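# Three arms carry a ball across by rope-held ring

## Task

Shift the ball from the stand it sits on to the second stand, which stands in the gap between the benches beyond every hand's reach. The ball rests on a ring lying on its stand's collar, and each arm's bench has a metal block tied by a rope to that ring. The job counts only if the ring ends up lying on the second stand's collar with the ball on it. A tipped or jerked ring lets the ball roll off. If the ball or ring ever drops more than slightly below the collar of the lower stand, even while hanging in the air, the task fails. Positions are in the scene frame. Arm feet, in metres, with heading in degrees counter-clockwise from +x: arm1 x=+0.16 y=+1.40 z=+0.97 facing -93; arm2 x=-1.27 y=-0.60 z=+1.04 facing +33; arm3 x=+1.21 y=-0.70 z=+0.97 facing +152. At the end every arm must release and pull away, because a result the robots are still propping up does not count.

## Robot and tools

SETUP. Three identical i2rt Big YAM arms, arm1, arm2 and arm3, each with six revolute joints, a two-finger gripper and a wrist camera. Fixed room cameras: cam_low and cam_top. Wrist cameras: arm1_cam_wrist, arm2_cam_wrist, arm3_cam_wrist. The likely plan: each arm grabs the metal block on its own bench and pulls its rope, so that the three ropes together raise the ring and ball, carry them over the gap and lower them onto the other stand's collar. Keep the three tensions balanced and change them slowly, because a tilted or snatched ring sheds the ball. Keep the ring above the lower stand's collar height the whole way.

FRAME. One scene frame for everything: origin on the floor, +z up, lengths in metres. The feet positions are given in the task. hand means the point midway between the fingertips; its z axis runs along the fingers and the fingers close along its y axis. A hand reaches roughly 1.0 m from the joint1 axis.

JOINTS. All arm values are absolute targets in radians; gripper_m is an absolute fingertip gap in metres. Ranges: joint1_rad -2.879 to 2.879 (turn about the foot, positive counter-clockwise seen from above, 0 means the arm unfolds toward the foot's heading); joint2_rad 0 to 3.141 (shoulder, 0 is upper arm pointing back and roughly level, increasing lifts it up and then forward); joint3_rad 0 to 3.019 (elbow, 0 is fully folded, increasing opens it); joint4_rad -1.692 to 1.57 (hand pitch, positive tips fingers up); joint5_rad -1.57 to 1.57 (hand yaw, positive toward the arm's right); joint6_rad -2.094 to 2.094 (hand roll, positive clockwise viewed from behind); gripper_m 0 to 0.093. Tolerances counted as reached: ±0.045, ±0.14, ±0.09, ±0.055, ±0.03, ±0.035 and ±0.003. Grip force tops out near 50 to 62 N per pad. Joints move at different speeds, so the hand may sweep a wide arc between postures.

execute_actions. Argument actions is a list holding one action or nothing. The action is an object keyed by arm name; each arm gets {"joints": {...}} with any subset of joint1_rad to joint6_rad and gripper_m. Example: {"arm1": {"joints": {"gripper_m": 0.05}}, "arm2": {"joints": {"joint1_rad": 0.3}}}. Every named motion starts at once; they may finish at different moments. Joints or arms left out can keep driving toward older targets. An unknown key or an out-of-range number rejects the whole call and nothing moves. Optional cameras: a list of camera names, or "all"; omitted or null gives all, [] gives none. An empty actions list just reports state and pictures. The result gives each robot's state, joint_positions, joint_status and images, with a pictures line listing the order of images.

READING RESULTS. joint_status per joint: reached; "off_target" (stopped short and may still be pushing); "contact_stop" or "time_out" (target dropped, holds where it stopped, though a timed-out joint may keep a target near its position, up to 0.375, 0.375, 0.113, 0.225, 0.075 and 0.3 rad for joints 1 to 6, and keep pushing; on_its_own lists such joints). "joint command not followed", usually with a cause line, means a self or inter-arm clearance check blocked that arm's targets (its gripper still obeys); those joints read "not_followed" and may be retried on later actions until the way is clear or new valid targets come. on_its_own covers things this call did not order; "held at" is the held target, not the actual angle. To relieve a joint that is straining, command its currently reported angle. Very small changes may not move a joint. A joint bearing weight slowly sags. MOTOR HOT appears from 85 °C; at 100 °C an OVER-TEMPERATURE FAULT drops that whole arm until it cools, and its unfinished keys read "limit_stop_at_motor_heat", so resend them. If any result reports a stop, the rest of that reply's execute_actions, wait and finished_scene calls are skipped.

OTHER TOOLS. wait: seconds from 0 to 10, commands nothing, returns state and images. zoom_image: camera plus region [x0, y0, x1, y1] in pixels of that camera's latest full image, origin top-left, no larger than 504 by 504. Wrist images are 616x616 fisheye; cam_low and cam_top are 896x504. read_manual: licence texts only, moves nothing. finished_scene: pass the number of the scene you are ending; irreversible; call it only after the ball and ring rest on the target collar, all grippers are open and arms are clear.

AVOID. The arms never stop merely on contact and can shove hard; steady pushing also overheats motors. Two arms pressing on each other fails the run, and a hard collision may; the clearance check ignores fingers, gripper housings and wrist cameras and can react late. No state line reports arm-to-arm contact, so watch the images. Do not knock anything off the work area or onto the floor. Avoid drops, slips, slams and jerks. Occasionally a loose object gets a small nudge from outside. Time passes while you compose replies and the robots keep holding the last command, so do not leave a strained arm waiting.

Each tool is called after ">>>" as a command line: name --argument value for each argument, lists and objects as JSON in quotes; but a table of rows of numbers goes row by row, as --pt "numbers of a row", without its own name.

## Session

>>> execute_actions --actions '[]' --cameras '["cam_low","cam_top"]'

Scene clock: 0.00 s.
Motor temperatures (°C, as the motors report them): arm1=[27 28 29 27 27 28] | arm2=[25 28 26 26 28 26] | arm3=[27 28 29 24 26 27]
arm1.joint_positions: joint1_rad=+0.531 joint2_rad=+0.634 joint3_rad=+1.685 joint4_rad=-1.218 joint5_rad=-0.092 joint6_rad=-0.497 gripper_m=+0.095
arm1.joint_status: not commanded
arm1.hand: x=+0.2537 y=+1.2396 z=+1.6657 quat_wxyz=(-0.481, -0.195, -0.738, +0.431) (m; scene frame)
arm2.joint_positions: joint1_rad=+0.328 joint2_rad=+0.520 joint3_rad=+1.662 joint4_rad=-1.247 joint5_rad=-0.168 joint6_rad=-0.140 gripper_m=+0.094
arm2.joint_status: not commanded
arm2.hand: x=-1.2165 y=-0.4861 z=+1.7430 quat_wxyz=(-0.598, +0.418, -0.613, -0.304) (m; scene frame)
arm3.joint_positions: joint1_rad=-0.073 joint2_rad=+0.355 joint3_rad=+1.462 joint4_rad=-1.396 joint5_rad=-0.002 joint6_rad=-0.519 gripper_m=+0.094
arm3.joint_status: not commanded
arm3.hand: x=+1.1258 y=-0.6501 z=+1.5697 quat_wxyz=(-0.307, +0.804, -0.012, -0.509) (m; scene frame)
pictures: cam_low, cam_top
Images, in order (width x height): cam_low 896x504, cam_top 896x504.

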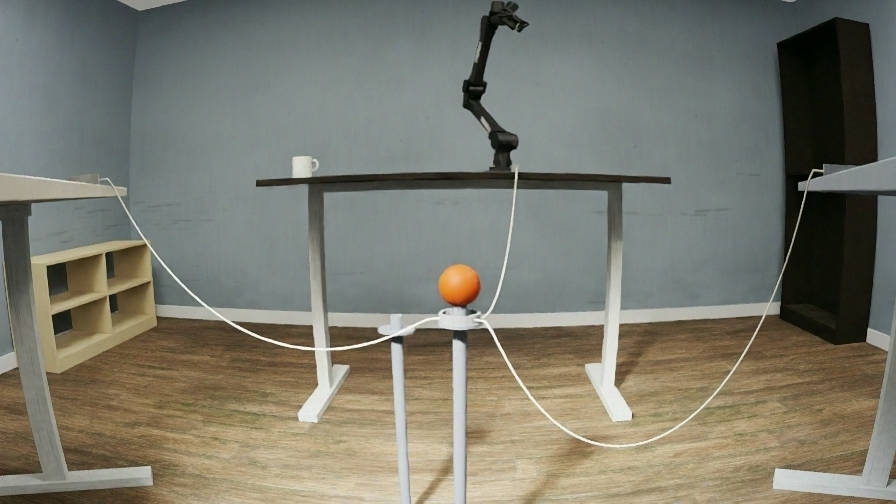

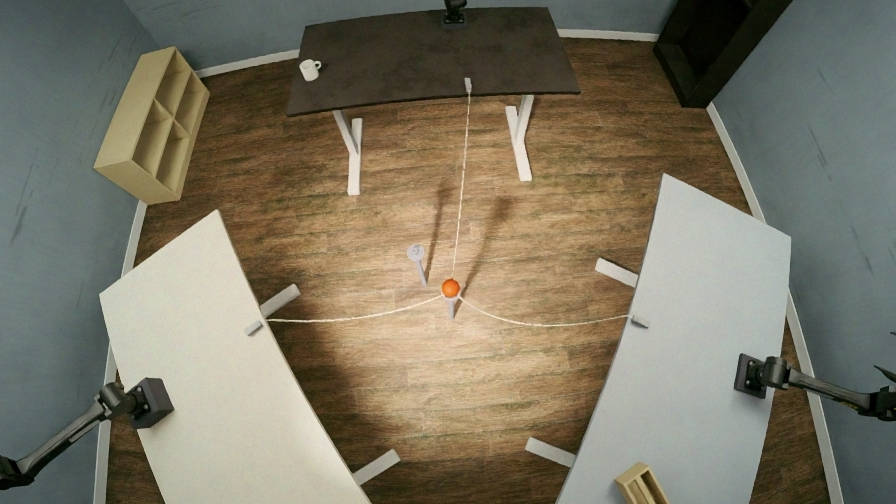

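>>> execute_actions --actions '[{"arm1":{"joints":{"joint1_rad":0.075,"joint2_rad":1.9,"joint3_rad":1.48,"joint4_rad":-1.1,"joint5_rad":0,"joint6_rad":0.1}},"arm2":{"joints":{"joint1_rad":0.015,"joint2_rad":2.02,"joint3_rad":1.42,"joint4_rad":-0.94,"joint5_rad":0,"joint6_rad":0.05}},"arm3":{"joints":{"joint1_rad":-0.06,"joint2_rad":1.92,"joint3_rad":1.46,"joint4_rad":-1.09,"joint5_rad":0,"joint6_rad":0}}}]' --cameras '["arm1_cam_wrist","arm2_cam_wrist","arm3_cam_wrist"]'

Scene clock: 3.90 s.
Motor temperatures (°C, as the motors report them): arm1=[27 29 30 27 27 28] | arm2=[25 28 27 27 28 26] | arm3=[27 28 30 24 26 27]
arm1.joint_positions: joint1_rad=+0.078 joint2_rad=+1.897 joint3_rad=+1.476 joint4_rad=-1.101 joint5_rad=-0.002 joint6_rad=+0.091 gripper_m=+0.095
arm1.joint_status: all done
arm1.hand: x=+0.1763 y=+0.8341 z=+1.0287 quat_wxyz=(-0.020, -0.727, -0.686, +0.011) (m; scene frame)
arm2.joint_positions: joint1_rad=+0.017 joint2_rad=+2.018 joint3_rad=+1.423 joint4_rad=-0.948 joint5_rad=-0.002 joint6_rad=+0.034 gripper_m=+0.094
arm2.joint_status: all done
arm2.hand: x=-0.7959 y=-0.2878 z=+1.0284 quat_wxyz=(-0.016, +0.274, -0.962, -0.004) (m; scene frame)
arm3.joint_positions: joint1_rad=-0.067 joint2_rad=+1.911 joint3_rad=+1.452 joint4_rad=-1.096 joint5_rad=-0.002 joint6_rad=-0.015 gripper_m=+0.094
arm3.joint_status: all done
arm3.hand: x=+0.7385 y=-0.4077 z=+1.0182 quat_wxyz=(-0.004, +0.964, -0.264, -0.002) (m; scene frame)
pictures: arm1_cam_wrist, arm2_cam_wrist, arm3_cam_wrist
Images, in order (width x height): arm1_cam_wrist 616x616, arm2_cam_wrist 616x616, arm3_cam_wrist 616x616.

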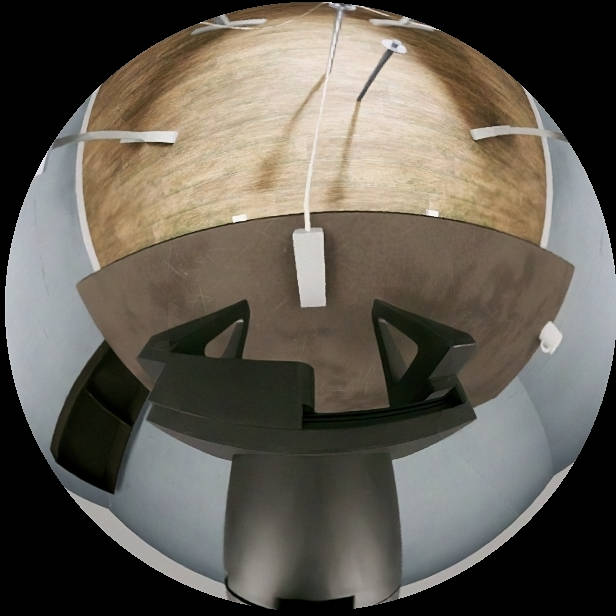

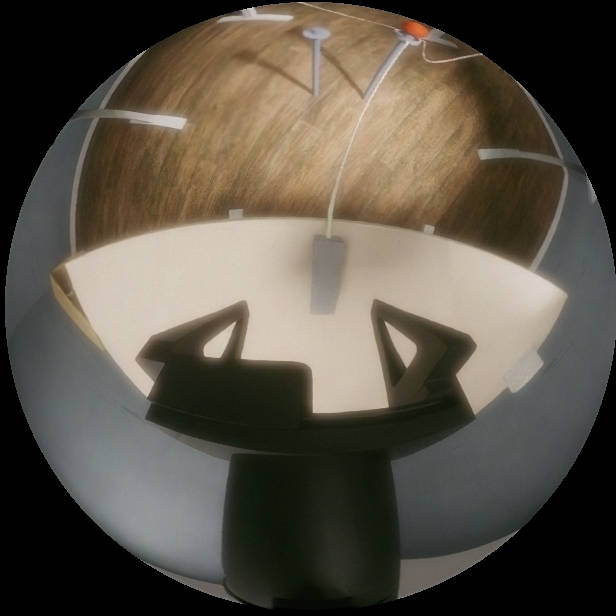

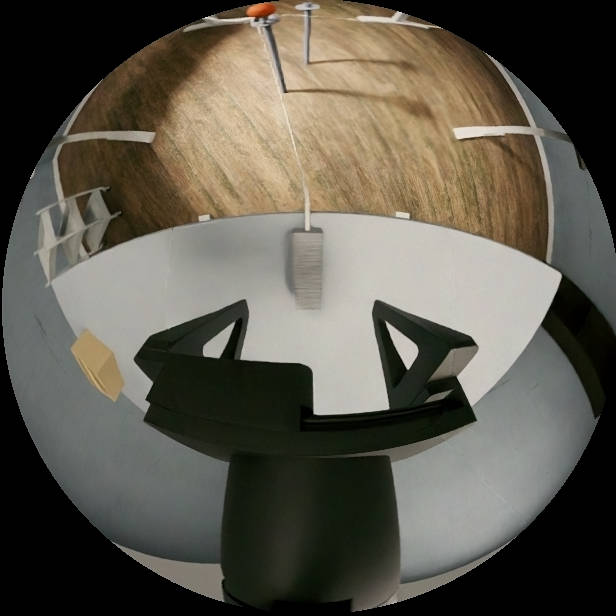

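>>> execute_actions --actions '[{"arm1":{"joints":{"joint2_rad":2.005,"joint4_rad":-1.03,"joint6_rad":0.0,"gripper_m":0.06}},"arm2":{"joints":{"joint1_rad":-0.015,"joint2_rad":2.128,"joint4_rad":-0.87,"joint6_rad":0.1,"gripper_m":0.07}},"arm3":{"joints":{"joint2_rad":2.025,"joint4_rad":-1.0,"gripper_m":0.06}}}]' --cameras '["arm1_cam_wrist","arm2_cam_wrist","arm3_cam_wrist"]'

Scene clock: 6.13 s.
Motor temperatures (°C, as the motors report them): arm1=[27 29 30 27 27 28] | arm2=[25 29 27 27 28 26] | arm3=[27 28 30 24 26 27]
arm1.joint_positions: joint1_rad=+0.078 joint2_rad=+2.002 joint3_rad=+1.476 joint4_rad=-1.038 joint5_rad=-0.002 joint6_rad=+0.010 gripper_m=+0.060
arm1.joint_status: all done
arm1.hand: x=+0.1770 y=+0.8287 z=+0.9717 quat_wxyz=(-0.005, -0.699, -0.715, -0.003) (m; scene frame)
arm2.joint_positions: joint1_rad=-0.016 joint2_rad=+2.125 joint3_rad=+1.423 joint4_rad=-0.883 joint5_rad=-0.002 joint6_rad=+0.084 gripper_m=+0.070
arm2.joint_status: all done
arm2.hand: x=-0.7880 y=-0.3051 z=+0.9697 quat_wxyz=(+0.005, +0.234, -0.972, +0.002) (m; scene frame)
arm3.joint_positions: joint1_rad=-0.067 joint2_rad=+2.018 joint3_rad=+1.452 joint4_rad=-1.013 joint5_rad=-0.002 joint6_rad=-0.015 gripper_m=+0.060
arm3.joint_status: all done
arm3.hand: x=+0.7319 y=-0.4030 z=+0.9601 quat_wxyz=(-0.001, +0.964, -0.264, +0.009) (m; scene frame)
pictures: arm1_cam_wrist, arm2_cam_wrist, arm3_cam_wrist
Images, in order (width x height): arm1_cam_wrist 616x616, arm2_cam_wrist 616x616, arm3_cam_wrist 616x616.

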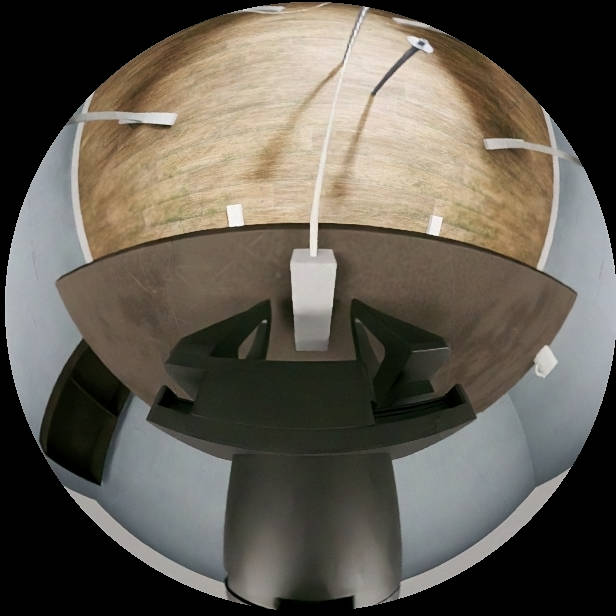

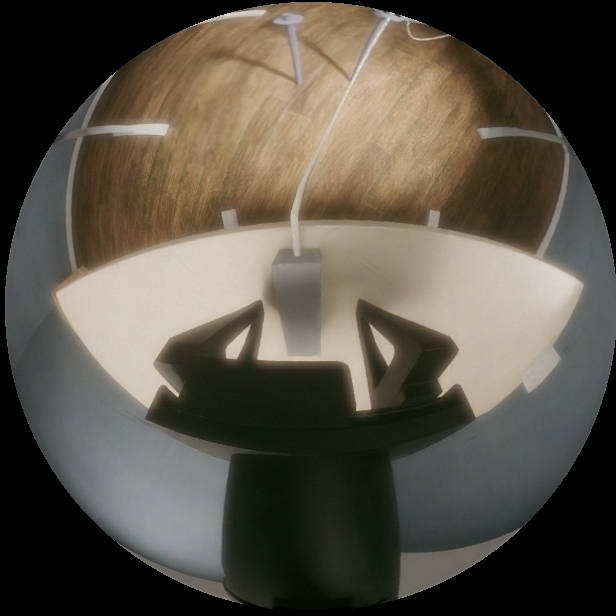

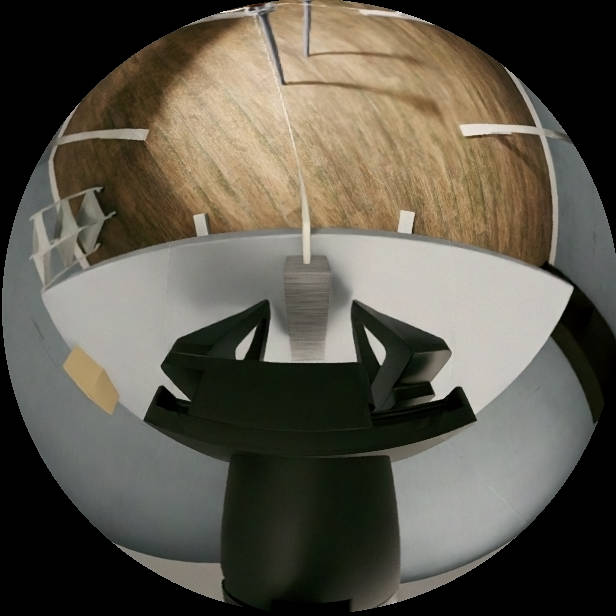

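>>> execute_actions --actions '[{"arm1":{"joints":{"gripper_m":0}},"arm2":{"joints":{"gripper_m":0}},"arm3":{"joints":{"gripper_m":0}}}]' --cameras '[]'

>>> execute_actions --actions '[{"arm1":{"joints":{"joint3_rad":1.72}},"arm2":{"joints":{"joint2_rad":1.86}},"arm3":{"joints":{"joint2_rad":1.75}}}]' --cameras '[]'

>>> execute_actions --actions '[{"arm1":{"joints":{"joint1_rad":0.04,"joint2_rad":1.83,"joint4_rad":-1.1,"joint6_rad":0.15}},"arm2":{"joints":{"joint1_rad":-0.344,"joint6_rad":-0.2}},"arm3":{"joints":{"joint1_rad":0.464,"joint2_rad":1.436,"joint3_rad":1.25,"joint4_rad":-1.115,"joint6_rad":0.63}}}]' --cameras '["cam_low","cam_top","arm2_cam_wrist"]'

Scene clock: 12.13 s.
Motor temperatures (°C, as the motors report them): arm1=[27 30 31 27 27 28] | arm2=[25 29 27 27 28 26] | arm3=[27 29 31 24 26 27]
arm1.joint_positions: joint1_rad=+0.078 joint2_rad=+2.002 joint3_rad=+1.476 joint4_rad=-1.037 joint5_rad=-0.001 joint6_rad=+0.009 gripper_m=+0.025
arm1.joint_status: gripper_m off_target (ended at +0.025, target +0.000)
arm1.hand: x=+0.1769 y=+0.8285 z=+0.9717 quat_wxyz=(-0.005, -0.698, -0.716, -0.003) (m; scene frame)
arm2.joint_positions: joint1_rad=-0.016 joint2_rad=+2.125 joint3_rad=+1.423 joint4_rad=-0.882 joint5_rad=-0.002 joint6_rad=+0.085 gripper_m=+0.024
arm2.joint_status: gripper_m off_target (ended at +0.024, target +0.000)
arm2.hand: x=-0.7878 y=-0.3051 z=+0.9697 quat_wxyz=(+0.004, +0.234, -0.972, +0.003) (m; scene frame)
arm3.joint_positions: joint1_rad=-0.067 joint2_rad=+2.018 joint3_rad=+1.452 joint4_rad=-1.013 joint5_rad=-0.001 joint6_rad=-0.014 gripper_m=+0.024
arm3.joint_status: gripper_m off_target (ended at +0.024, target +0.000)
arm3.hand: x=+0.7316 y=-0.4031 z=+0.9601 quat_wxyz=(-0.001, +0.964, -0.265, +0.009) (m; scene frame)
pictures: none
No camera images: the call's "cameras" was empty. Leave "cameras" out to get every camera's image.

Scene clock: 13.53 s.
Motor temperatures (°C, as the motors report them): arm1=[27 30 31 27 27 28] | arm2=[25 30 27 27 28 26] | arm3=[27 29 31 24 26 27]
arm1.joint_positions: joint1_rad=+0.078 joint2_rad=+1.999 joint3_rad=+1.685 joint4_rad=-1.031 joint5_rad=-0.001 joint6_rad=+0.009 gripper_m=+0.025
arm1.joint_status: all done
arm1.hand: x=+0.1791 y=+0.7430 z=+1.0520 quat_wxyz=(-0.083, -0.694, -0.711, +0.073) (m; scene frame)
arm2.joint_positions: joint1_rad=-0.016 joint2_rad=+1.858 joint3_rad=+1.414 joint4_rad=-0.882 joint5_rad=-0.002 joint6_rad=+0.085 gripper_m=+0.024
arm2.joint_status: all done
arm2.hand: x=-0.7617 y=-0.2882 z=+1.1175 quat_wxyz=(-0.118, +0.232, -0.965, -0.038) (m; scene frame)
arm3.joint_positions: joint1_rad=-0.067 joint2_rad=+1.743 joint3_rad=+1.444 joint4_rad=-1.013 joint5_rad=-0.001 joint6_rad=-0.014 gripper_m=+0.024
arm3.joint_status: all done
arm3.hand: x=+0.7175 y=-0.3959 z=+1.1102 quat_wxyz=(-0.038, +0.957, -0.262, -0.119) (m; scene frame)
pictures: none
No camera images: the call's "cameras" was empty. Leave "cameras" out to get every camera's image.

Scene clock: 15.17 s.
Motor temperatures (°C, as the motors report them): arm1=[27 30 32 27 27 28] | arm2=[25 30 28 27 28 26] | arm3=[27 29 32 24 26 27]
arm1.joint_positions: joint1_rad=+0.046 joint2_rad=+1.819 joint3_rad=+1.685 joint4_rad=-1.095 joint5_rad=-0.001 joint6_rad=+0.141 gripper_m=+0.025
arm1.joint_status: all done
arm1.hand: x=+0.1575 y=+0.7597 z=+1.1607 quat_wxyz=(-0.130, -0.744, -0.647, +0.106) (m; scene frame)
arm2.joint_positions: joint1_rad=-0.337 joint2_rad=+1.858 joint3_rad=+1.414 joint4_rad=-0.882 joint5_rad=+0.001 joint6_rad=-0.184 gripper_m=+0.024
arm2.joint_status: all done
arm2.hand: x=-0.6878 y=-0.4656 z=+1.1181 quat_wxyz=(-0.125, +0.206, -0.971, -0.002) (m; scene frame)
arm3.joint_positions: joint1_rad=+0.469 joint2_rad=+1.423 joint3_rad=+1.245 joint4_rad=-1.105 joint5_rad=-0.002 joint6_rad=+0.614 gripper_m=+0.024
arm3.joint_status: all done
arm3.hand: x=+0.7338 y=-0.6935 z=+1.1792 quat_wxyz=(+0.040, +0.942, -0.306, -0.132) (m; scene frame)
pictures: arm2_cam_wrist, cam_low, cam_top
Images, in order (width x height): arm2_cam_wrist 616x616, cam_low 896x504, cam_top 896x504.

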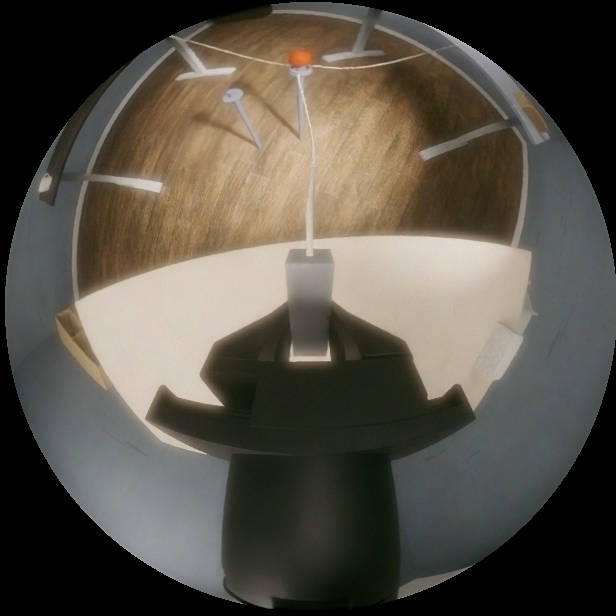

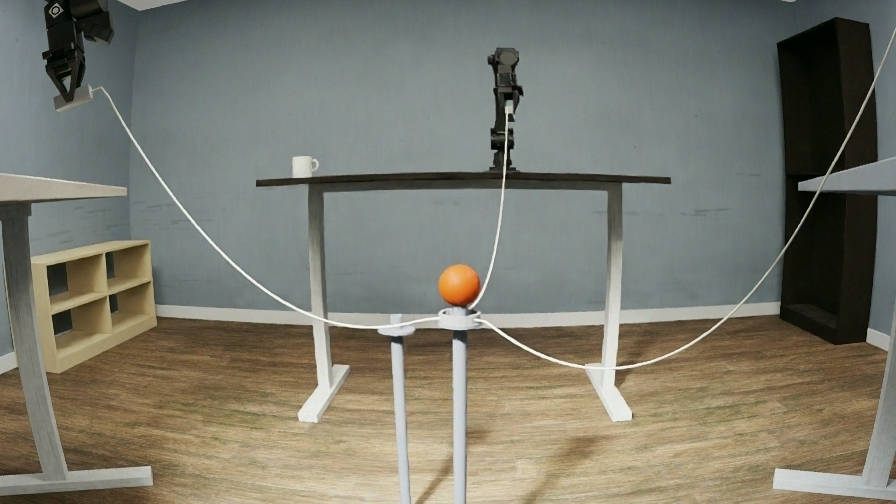

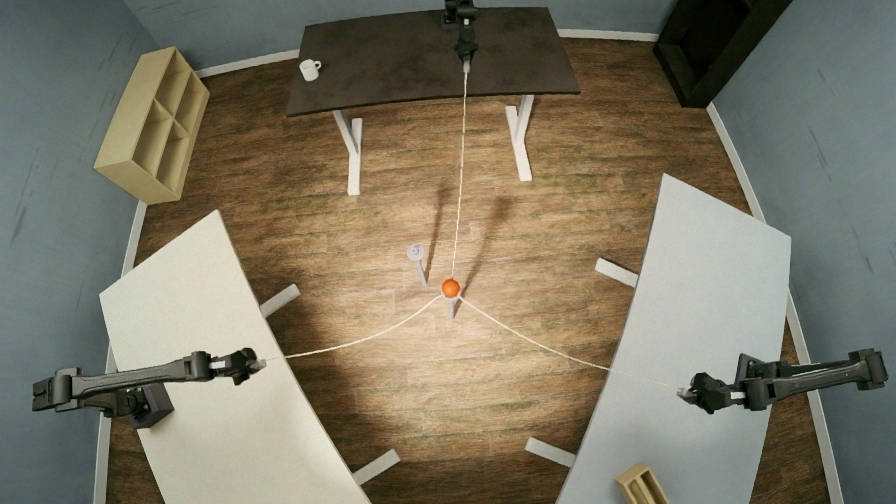

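>>> execute_actions --actions '[{"arm1":{"joints":{"joint4_rad":-1.22}},"arm2":{"joints":{"joint4_rad":-1.1}},"arm3":{"joints":{"joint1_rad":0.55,"joint2_rad":1.298,"joint3_rad":1.205,"joint4_rad":-1.213,"joint6_rad":0.72}}}]' --cameras '["cam_low","cam_top","arm2_cam_wrist"]'

Scene clock: 17.33 s.
Motor temperatures (°C, as the motors report them): arm1=[27 30 32 27 27 28] | arm2=[25 30 28 27 28 26] | arm3=[27 29 32 24 26 27]
arm1.joint_positions: joint1_rad=+0.046 joint2_rad=+1.819 joint3_rad=+1.685 joint4_rad=-1.213 joint5_rad=-0.001 joint6_rad=+0.141 gripper_m=+0.025
arm1.joint_status: all done
arm1.hand: x=+0.1575 y=+0.7876 z=+1.1528 quat_wxyz=(-0.086, -0.750, -0.652, +0.068) (m; scene frame)
arm2.joint_positions: joint1_rad=-0.337 joint2_rad=+1.858 joint3_rad=+1.414 joint4_rad=-1.087 joint5_rad=+0.001 joint6_rad=-0.184 gripper_m=+0.024
arm2.joint_status: all done
arm2.hand: x=-0.7362 y=-0.4772 z=+1.1107 quat_wxyz=(-0.022, +0.208, -0.978, +0.001) (m; scene frame)
arm3.joint_positions: joint1_rad=+0.557 joint2_rad=+1.287 joint3_rad=+1.191 joint4_rad=-1.201 joint5_rad=-0.001 joint6_rad=+0.704 gripper_m=+0.024
arm3.joint_status: all done
arm3.hand: x=+0.7857 y=-0.7315 z=+1.2075 quat_wxyz=(+0.049, +0.943, -0.307, -0.121) (m; scene frame)
pictures: arm2_cam_wrist, cam_low, cam_top
Images, in order (width x height): arm2_cam_wrist 616x616, cam_low 896x504, cam_top 896x504.

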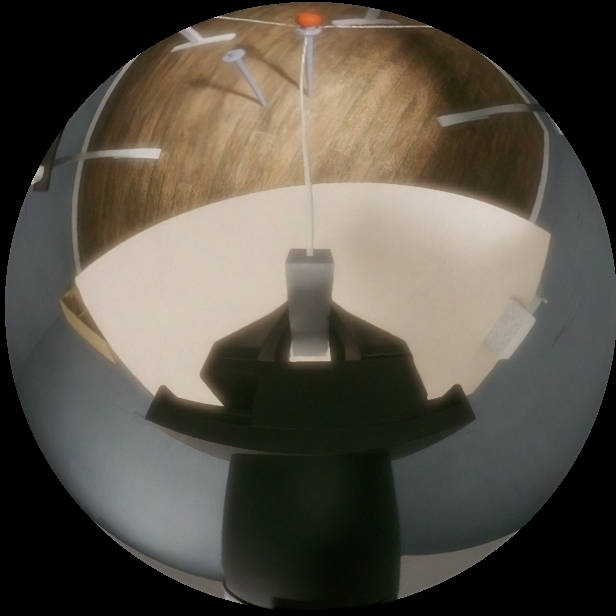

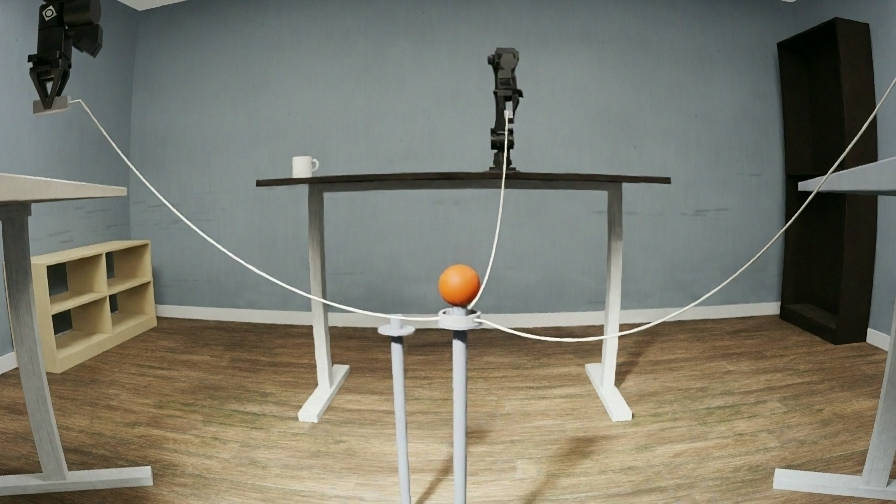

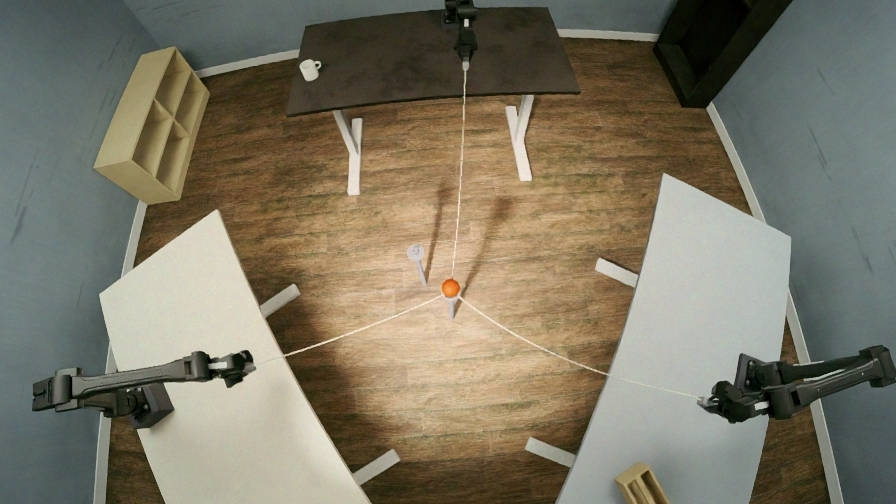

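>>> execute_actions --actions '[{"arm1":{"joints":{"joint2_rad":1.74}},"arm2":{"joints":{"joint2_rad":1.75}},"arm3":{"joints":{"joint2_rad":1.12}}}]' --cameras '["cam_low","cam_top","arm2_cam_wrist"]'

Scene clock: 19.33 s.
Motor temperatures (°C, as the motors report them): arm1=[27 30 33 27 27 28] | arm2=[25 30 28 27 28 26] | arm3=[27 29 32 24 26 27]
arm1.joint_positions: joint1_rad=+0.046 joint2_rad=+1.738 joint3_rad=+1.685 joint4_rad=-1.214 joint5_rad=-0.001 joint6_rad=+0.141 gripper_m=+0.025
arm1.joint_status: all done
arm1.hand: x=+0.1570 y=+0.7943 z=+1.2001 quat_wxyz=(-0.116, -0.746, -0.649, +0.094) (m; scene frame)
arm2.joint_positions: joint1_rad=-0.337 joint2_rad=+1.740 joint3_rad=+1.414 joint4_rad=-1.088 joint5_rad=+0.001 joint6_rad=-0.184 gripper_m=+0.024
arm2.joint_status: all done
arm2.hand: x=-0.7328 y=-0.4762 z=+1.1736 quat_wxyz=(-0.081, +0.207, -0.975, -0.001) (m; scene frame)
arm3.joint_positions: joint1_rad=+0.555 joint2_rad=+1.116 joint3_rad=+1.191 joint4_rad=-1.202 joint5_rad=-0.001 joint6_rad=+0.706 gripper_m=+0.024
arm3.joint_status: all done
arm3.hand: x=+0.8095 y=-0.7294 z=+1.2753 quat_wxyz=(+0.081, +0.928, -0.304, -0.199) (m; scene frame)
pictures: arm2_cam_wrist, cam_low, cam_top
Images, in order (width x height): arm2_cam_wrist 616x616, cam_low 896x504, cam_top 896x504.

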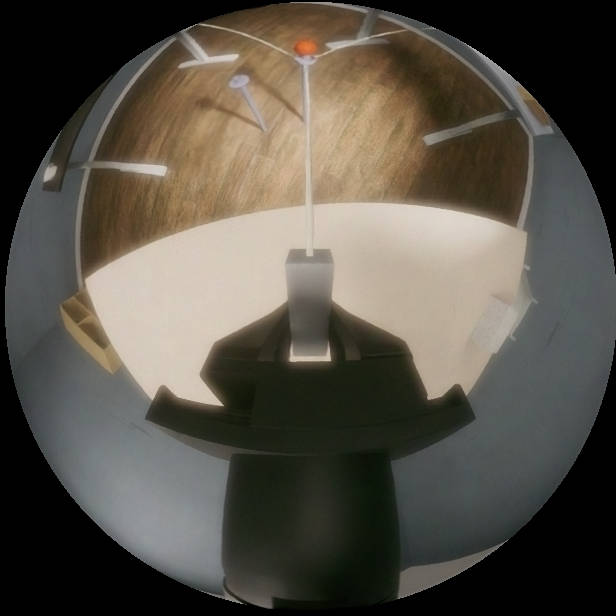

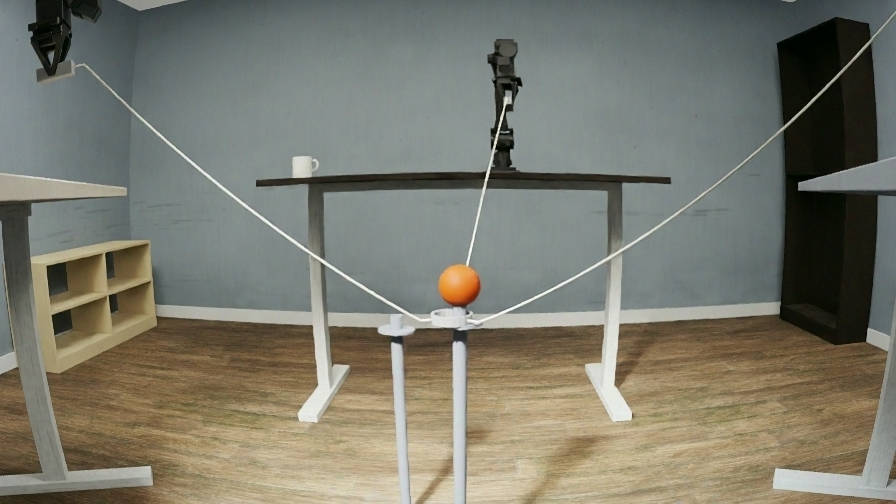

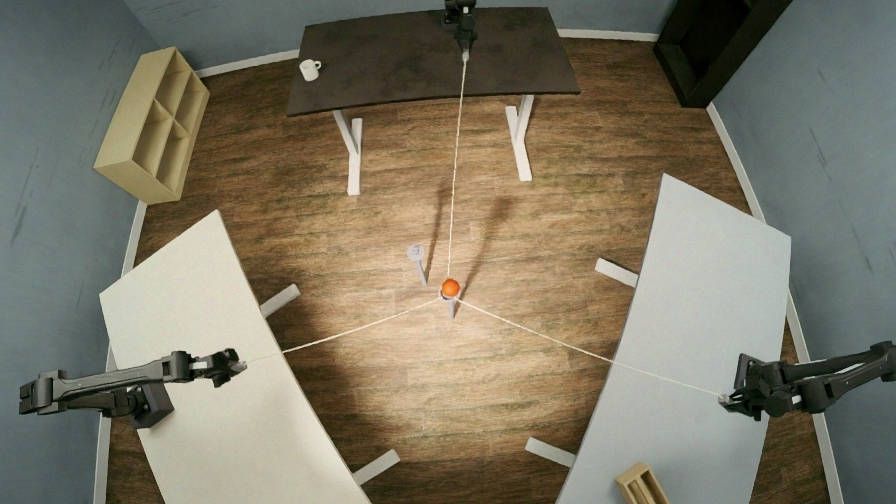

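>>> execute_actions --actions '[{"arm1":{"joints":{"joint2_rad":1.69}},"arm3":{"joints":{"joint1_rad":0.645,"joint6_rad":0.81}}}]' --cameras '["cam_low","cam_top"]'

>>> zoom_image --camera "cam_low" --region '[360, 230, 540, 370]'

>>> zoom_image --camera "cam_top" --region '[370, 220, 510, 340]'

Scene clock: 21.97 s.
Motor temperatures (°C, as the motors report them): arm1=[27 30 33 27 27 28] | arm2=[25 30 29 27 28 26] | arm3=[27 29 33 24 26 27]
arm1.joint_positions: joint1_rad=+0.046 joint2_rad=+1.708 joint3_rad=+1.685 joint4_rad=-1.214 joint5_rad=-0.001 joint6_rad=+0.141 gripper_m=+0.025
arm1.joint_status: all done
arm1.hand: x=+0.1569 y=+0.7977 z=+1.2179 quat_wxyz=(-0.127, -0.745, -0.647, +0.104) (m; scene frame)
arm2.joint_positions: joint1_rad=-0.337 joint2_rad=+1.740 joint3_rad=+1.414 joint4_rad=-1.088 joint5_rad=+0.001 joint6_rad=-0.184 gripper_m=+0.024
arm2.joint_status: not commanded
arm2.hand: x=-0.7328 y=-0.4762 z=+1.1736 quat_wxyz=(-0.081, +0.207, -0.975, -0.001) (m; scene frame)
arm3.joint_positions: joint1_rad=+0.647 joint2_rad=+1.116 joint3_rad=+1.191 joint4_rad=-1.202 joint5_rad=-0.001 joint6_rad=+0.796 gripper_m=+0.024
arm3.joint_status: all done
arm3.hand: x=+0.8137 y=-0.7658 z=+1.2751 quat_wxyz=(+0.099, +0.928, -0.303, -0.190) (m; scene frame)
pictures: cam_low, cam_top
Images, in order (width x height): cam_low 896x504, cam_top 896x504.

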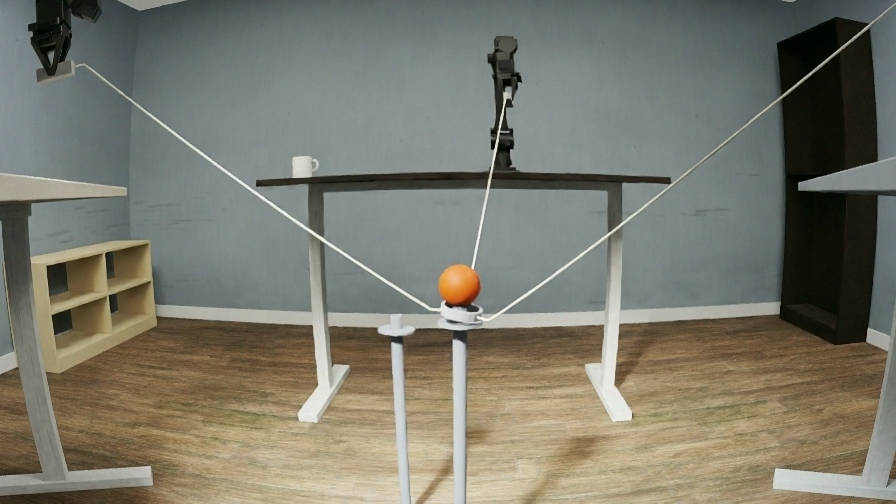

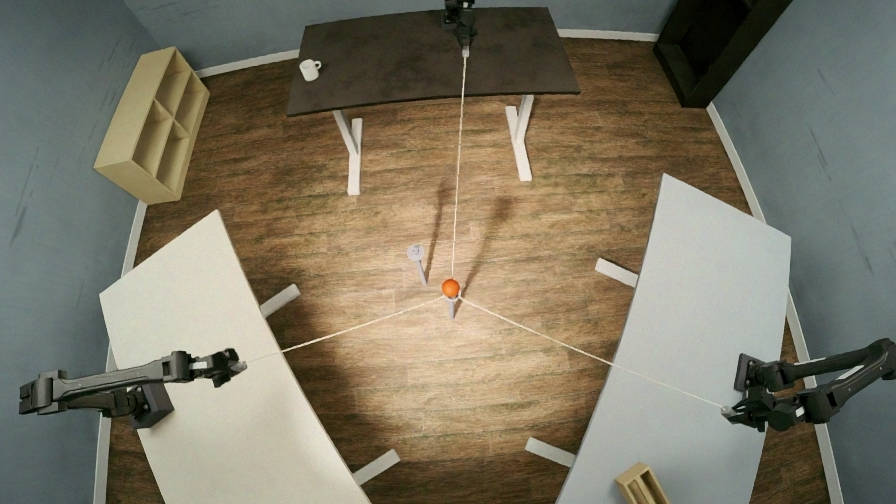

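Region (360, 230, 540, 370) of cam_low's 896x504 image, scaled by 2.800, with more detail than that image has.

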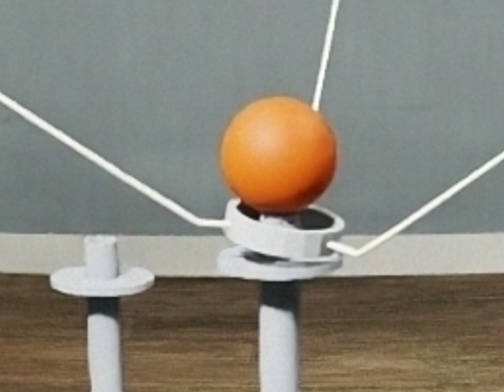

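Region (370, 220, 510, 340) of cam_top's 896x504 image, scaled by 3.600, with more detail than that image has; it fills the top 432 rows of this view, and the rest is white.

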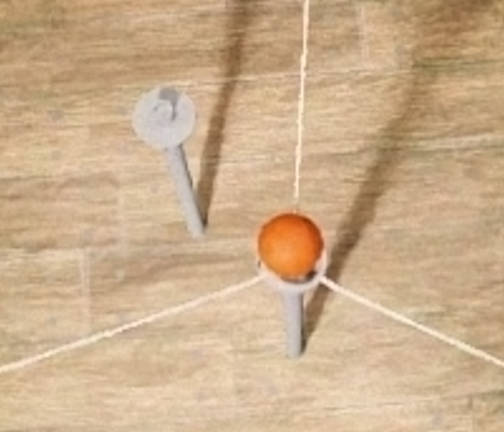

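>>> execute_actions --actions '[{"arm1":{"joints":{"joint2_rad":1.645}},"arm2":{"joints":{"joint4_rad":-1.17}},"arm3":{"joints":{"joint2_rad":1.072}}}]' --cameras '["cam_low","cam_top"]'

>>> zoom_image --camera "cam_low" --region '[360, 230, 540, 370]'

>>> zoom_image --camera "cam_top" --region '[370, 220, 510, 340]'

Scene clock: 23.90 s.
Motor temperatures (°C, as the motors report them): arm1=[27 31 33 27 27 28] | arm2=[25 30 29 27 28 26] | arm3=[27 29 33 24 26 27]
arm1.joint_positions: joint1_rad=+0.046 joint2_rad=+1.663 joint3_rad=+1.685 joint4_rad=-1.214 joint5_rad=-0.001 joint6_rad=+0.141 gripper_m=+0.025
arm1.joint_status: all done
arm1.hand: x=+0.1566 y=+0.8039 z=+1.2442 quat_wxyz=(-0.144, -0.742, -0.644, +0.118) (m; scene frame)
arm2.joint_positions: joint1_rad=-0.337 joint2_rad=+1.742 joint3_rad=+1.414 joint4_rad=-1.153 joint5_rad=+0.001 joint6_rad=-0.184 gripper_m=+0.024
arm2.joint_status: all done
arm2.hand: x=-0.7482 y=-0.4799 z=+1.1703 quat_wxyz=(-0.048, +0.208, -0.977, +0.000) (m; scene frame)
arm3.joint_positions: joint1_rad=+0.647 joint2_rad=+1.087 joint3_rad=+1.191 joint4_rad=-1.202 joint5_rad=+0.000 joint6_rad=+0.797 gripper_m=+0.024
arm3.joint_status: all done
arm3.hand: x=+0.8189 y=-0.7648 z=+1.2864 quat_wxyz=(+0.105, +0.925, -0.303, -0.203) (m; scene frame)
pictures: cam_low, cam_top
Images, in order (width x height): cam_low 896x504, cam_top 896x504.

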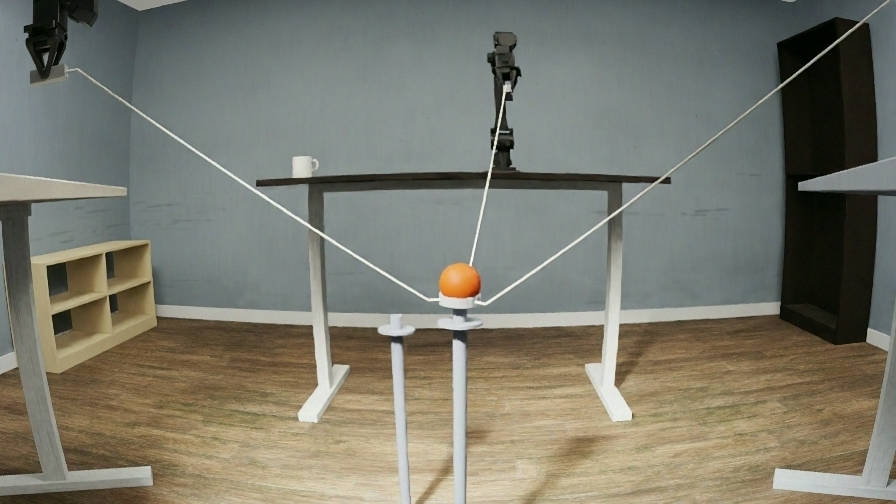

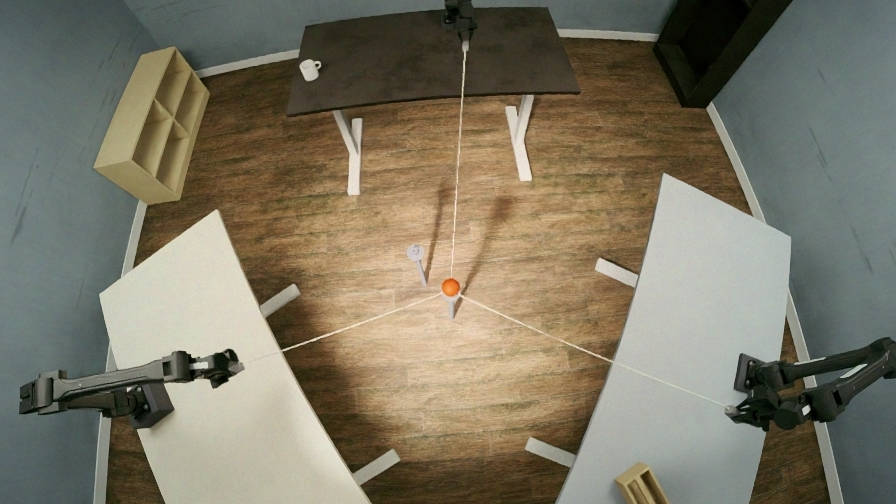

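Region (360, 230, 540, 370) of cam_low's 896x504 image, scaled by 2.800, with more detail than that image has.

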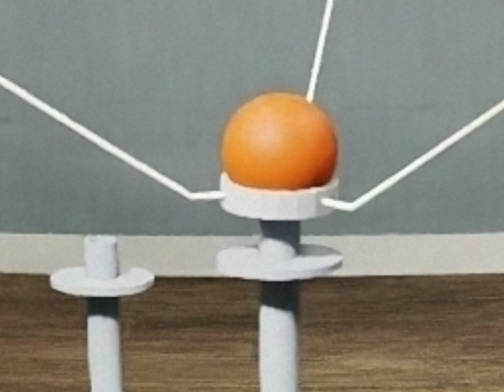

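Region (370, 220, 510, 340) of cam_top's 896x504 image, scaled by 3.600, with more detail than that image has; it fills the top 432 rows of this view, and the rest is white.

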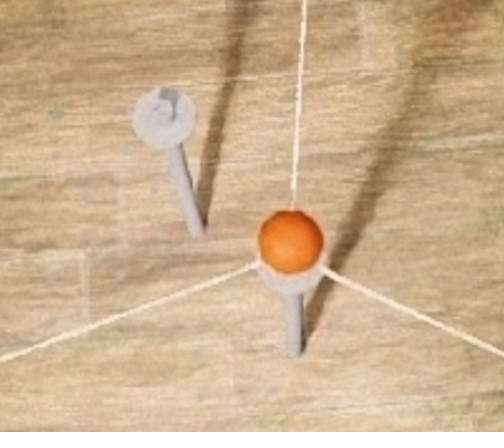

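>>> execute_actions --actions '[{"arm1":{"joints":{"joint2_rad":1.605}},"arm2":{"joints":{"joint2_rad":1.675}},"arm3":{"joints":{"joint2_rad":1.015}}}]' --cameras '["cam_low","cam_top","arm3_cam_wrist"]'

>>> zoom_image --camera "cam_low" --region '[360, 230, 540, 370]'

Scene clock: 25.73 s.
Motor temperatures (°C, as the motors report them): arm1=[27 31 34 27 27 28] | arm2=[25 30 29 27 28 26] | arm3=[27 29 33 24 26 27]
arm1.joint_positions: joint1_rad=+0.046 joint2_rad=+1.631 joint3_rad=+1.685 joint4_rad=-1.214 joint5_rad=-0.001 joint6_rad=+0.141 gripper_m=+0.025
arm1.joint_status: all done
arm1.hand: x=+0.1565 y=+0.8089 z=+1.2624 quat_wxyz=(-0.156, -0.740, -0.642, +0.128) (m; scene frame)
arm2.joint_positions: joint1_rad=-0.337 joint2_rad=+1.679 joint3_rad=+1.414 joint4_rad=-1.153 joint5_rad=+0.001 joint6_rad=-0.184 gripper_m=+0.024
arm2.joint_status: all done
arm2.hand: x=-0.7489 y=-0.4800 z=+1.2026 quat_wxyz=(-0.079, +0.208, -0.975, -0.001) (m; scene frame)
arm3.joint_positions: joint1_rad=+0.646 joint2_rad=+1.025 joint3_rad=+1.191 joint4_rad=-1.202 joint5_rad=+0.000 joint6_rad=+0.798 gripper_m=+0.024
arm3.joint_status: all done
arm3.hand: x=+0.8306 y=-0.7628 z=+1.3093 quat_wxyz=(+0.119, +0.918, -0.301, -0.229) (m; scene frame)
pictures: arm3_cam_wrist, cam_low, cam_top
Images, in order (width x height): arm3_cam_wrist 616x616, cam_low 896x504, cam_top 896x504.

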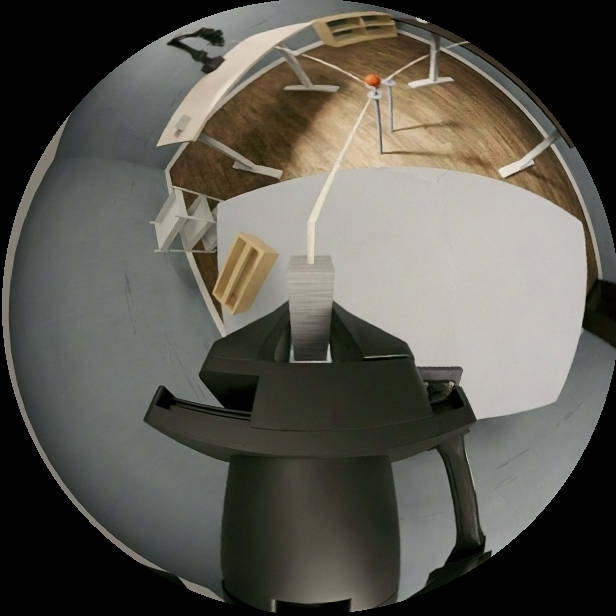

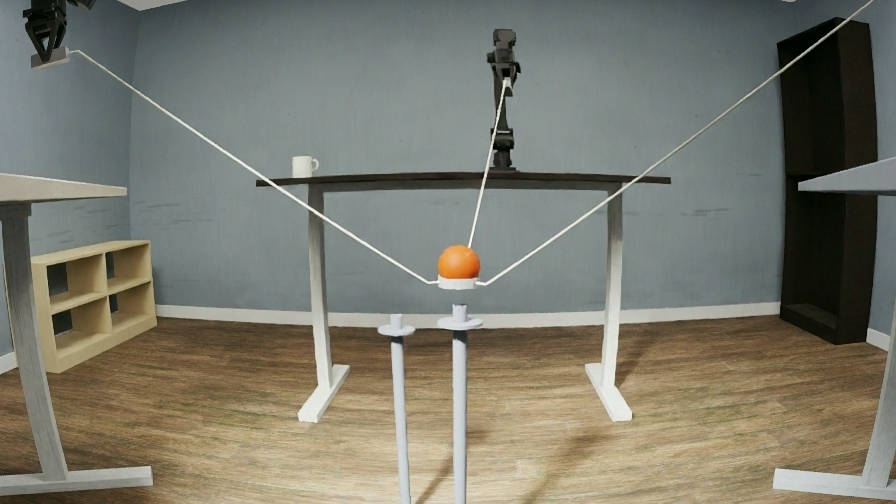

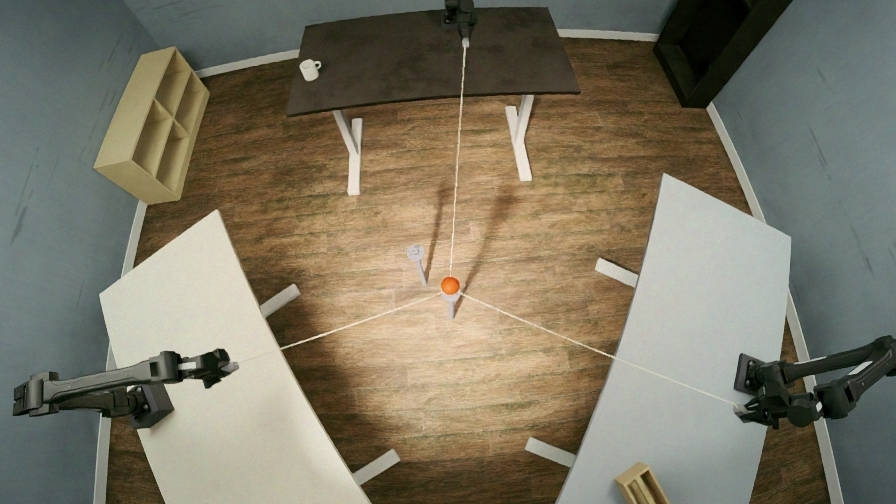

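Region (360, 230, 540, 370) of cam_low's 896x504 image, scaled by 2.800, with more detail than that image has.

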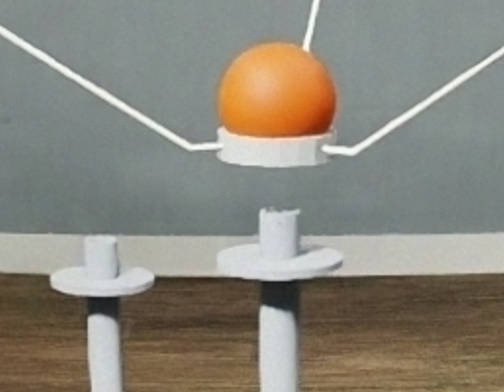

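>>> execute_actions --actions '[{"arm1":{"joints":{"joint1_rad":-0.015,"joint2_rad":1.475,"joint3_rad":1.525,"joint4_rad":-1.18,"joint6_rad":0.075}},"arm2":{"joints":{"joint1_rad":-0.22,"joint4_rad":-1.232,"joint6_rad":-0.05}},"arm3":{"joints":{"joint1_rad":0.5,"joint2_rad":1.08,"joint3_rad":1.275,"joint4_rad":-1.17,"joint6_rad":0.64}}}]' --cameras '["cam_low","cam_top"]'

Scene clock: 30.50 s.
Motor temperatures (°C, as the motors report them): arm1=[27 31 34 27 27 28] | arm2=[25 30 29 27 28 26] | arm3=[27 28 34 24 26 27]
arm1.joint_positions: joint1_rad=-0.017 joint2_rad=+1.484 joint3_rad=+1.526 joint4_rad=-1.184 joint5_rad=-0.001 joint6_rad=+0.084 gripper_m=+0.025
arm1.joint_status: all done
arm1.hand: x=+0.1220 y=+0.8612 z=+1.2686 quat_wxyz=(-0.153, -0.740, -0.639, +0.144) (m; scene frame)
arm2.joint_positions: joint1_rad=-0.216 joint2_rad=+1.679 joint3_rad=+1.414 joint4_rad=-1.214 joint5_rad=-0.001 joint6_rad=-0.066 gripper_m=+0.024
arm2.joint_status: all done
arm2.hand: x=-0.7819 y=-0.4224 z=+1.2005 quat_wxyz=(-0.048, +0.210, -0.977, -0.006) (m; scene frame)
arm3.joint_positions: joint1_rad=+0.489 joint2_rad=+1.093 joint3_rad=+1.217 joint4_rad=-1.188 joint5_rad=+0.002 joint6_rad=+0.658 gripper_m=+0.024
arm3.joint_status: all done
arm3.hand: x=+0.8048 y=-0.7023 z=+1.2989 quat_wxyz=(+0.078, +0.918, -0.310, -0.233) (m; scene frame)
pictures: cam_low, cam_top
Images, in order (width x height): cam_low 896x504, cam_top 896x504.

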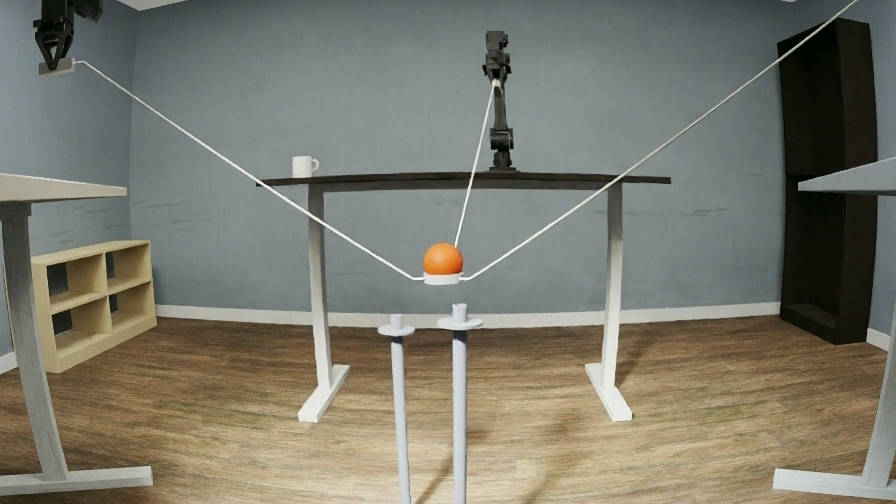

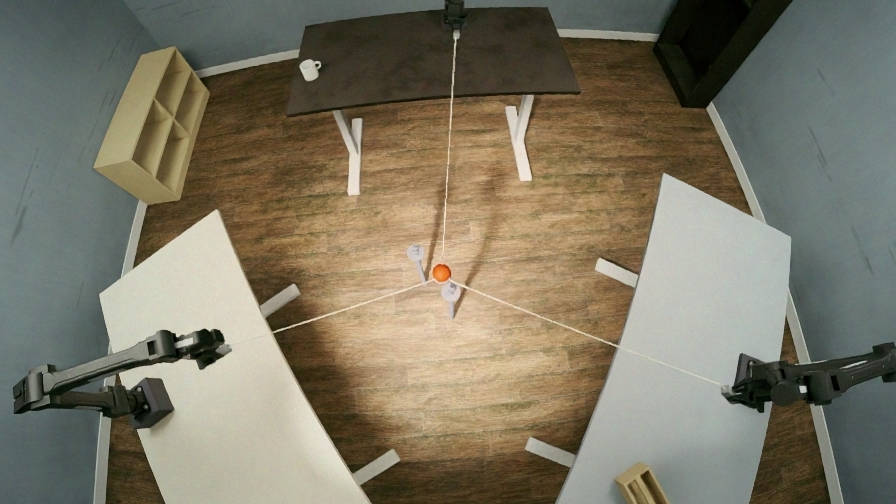

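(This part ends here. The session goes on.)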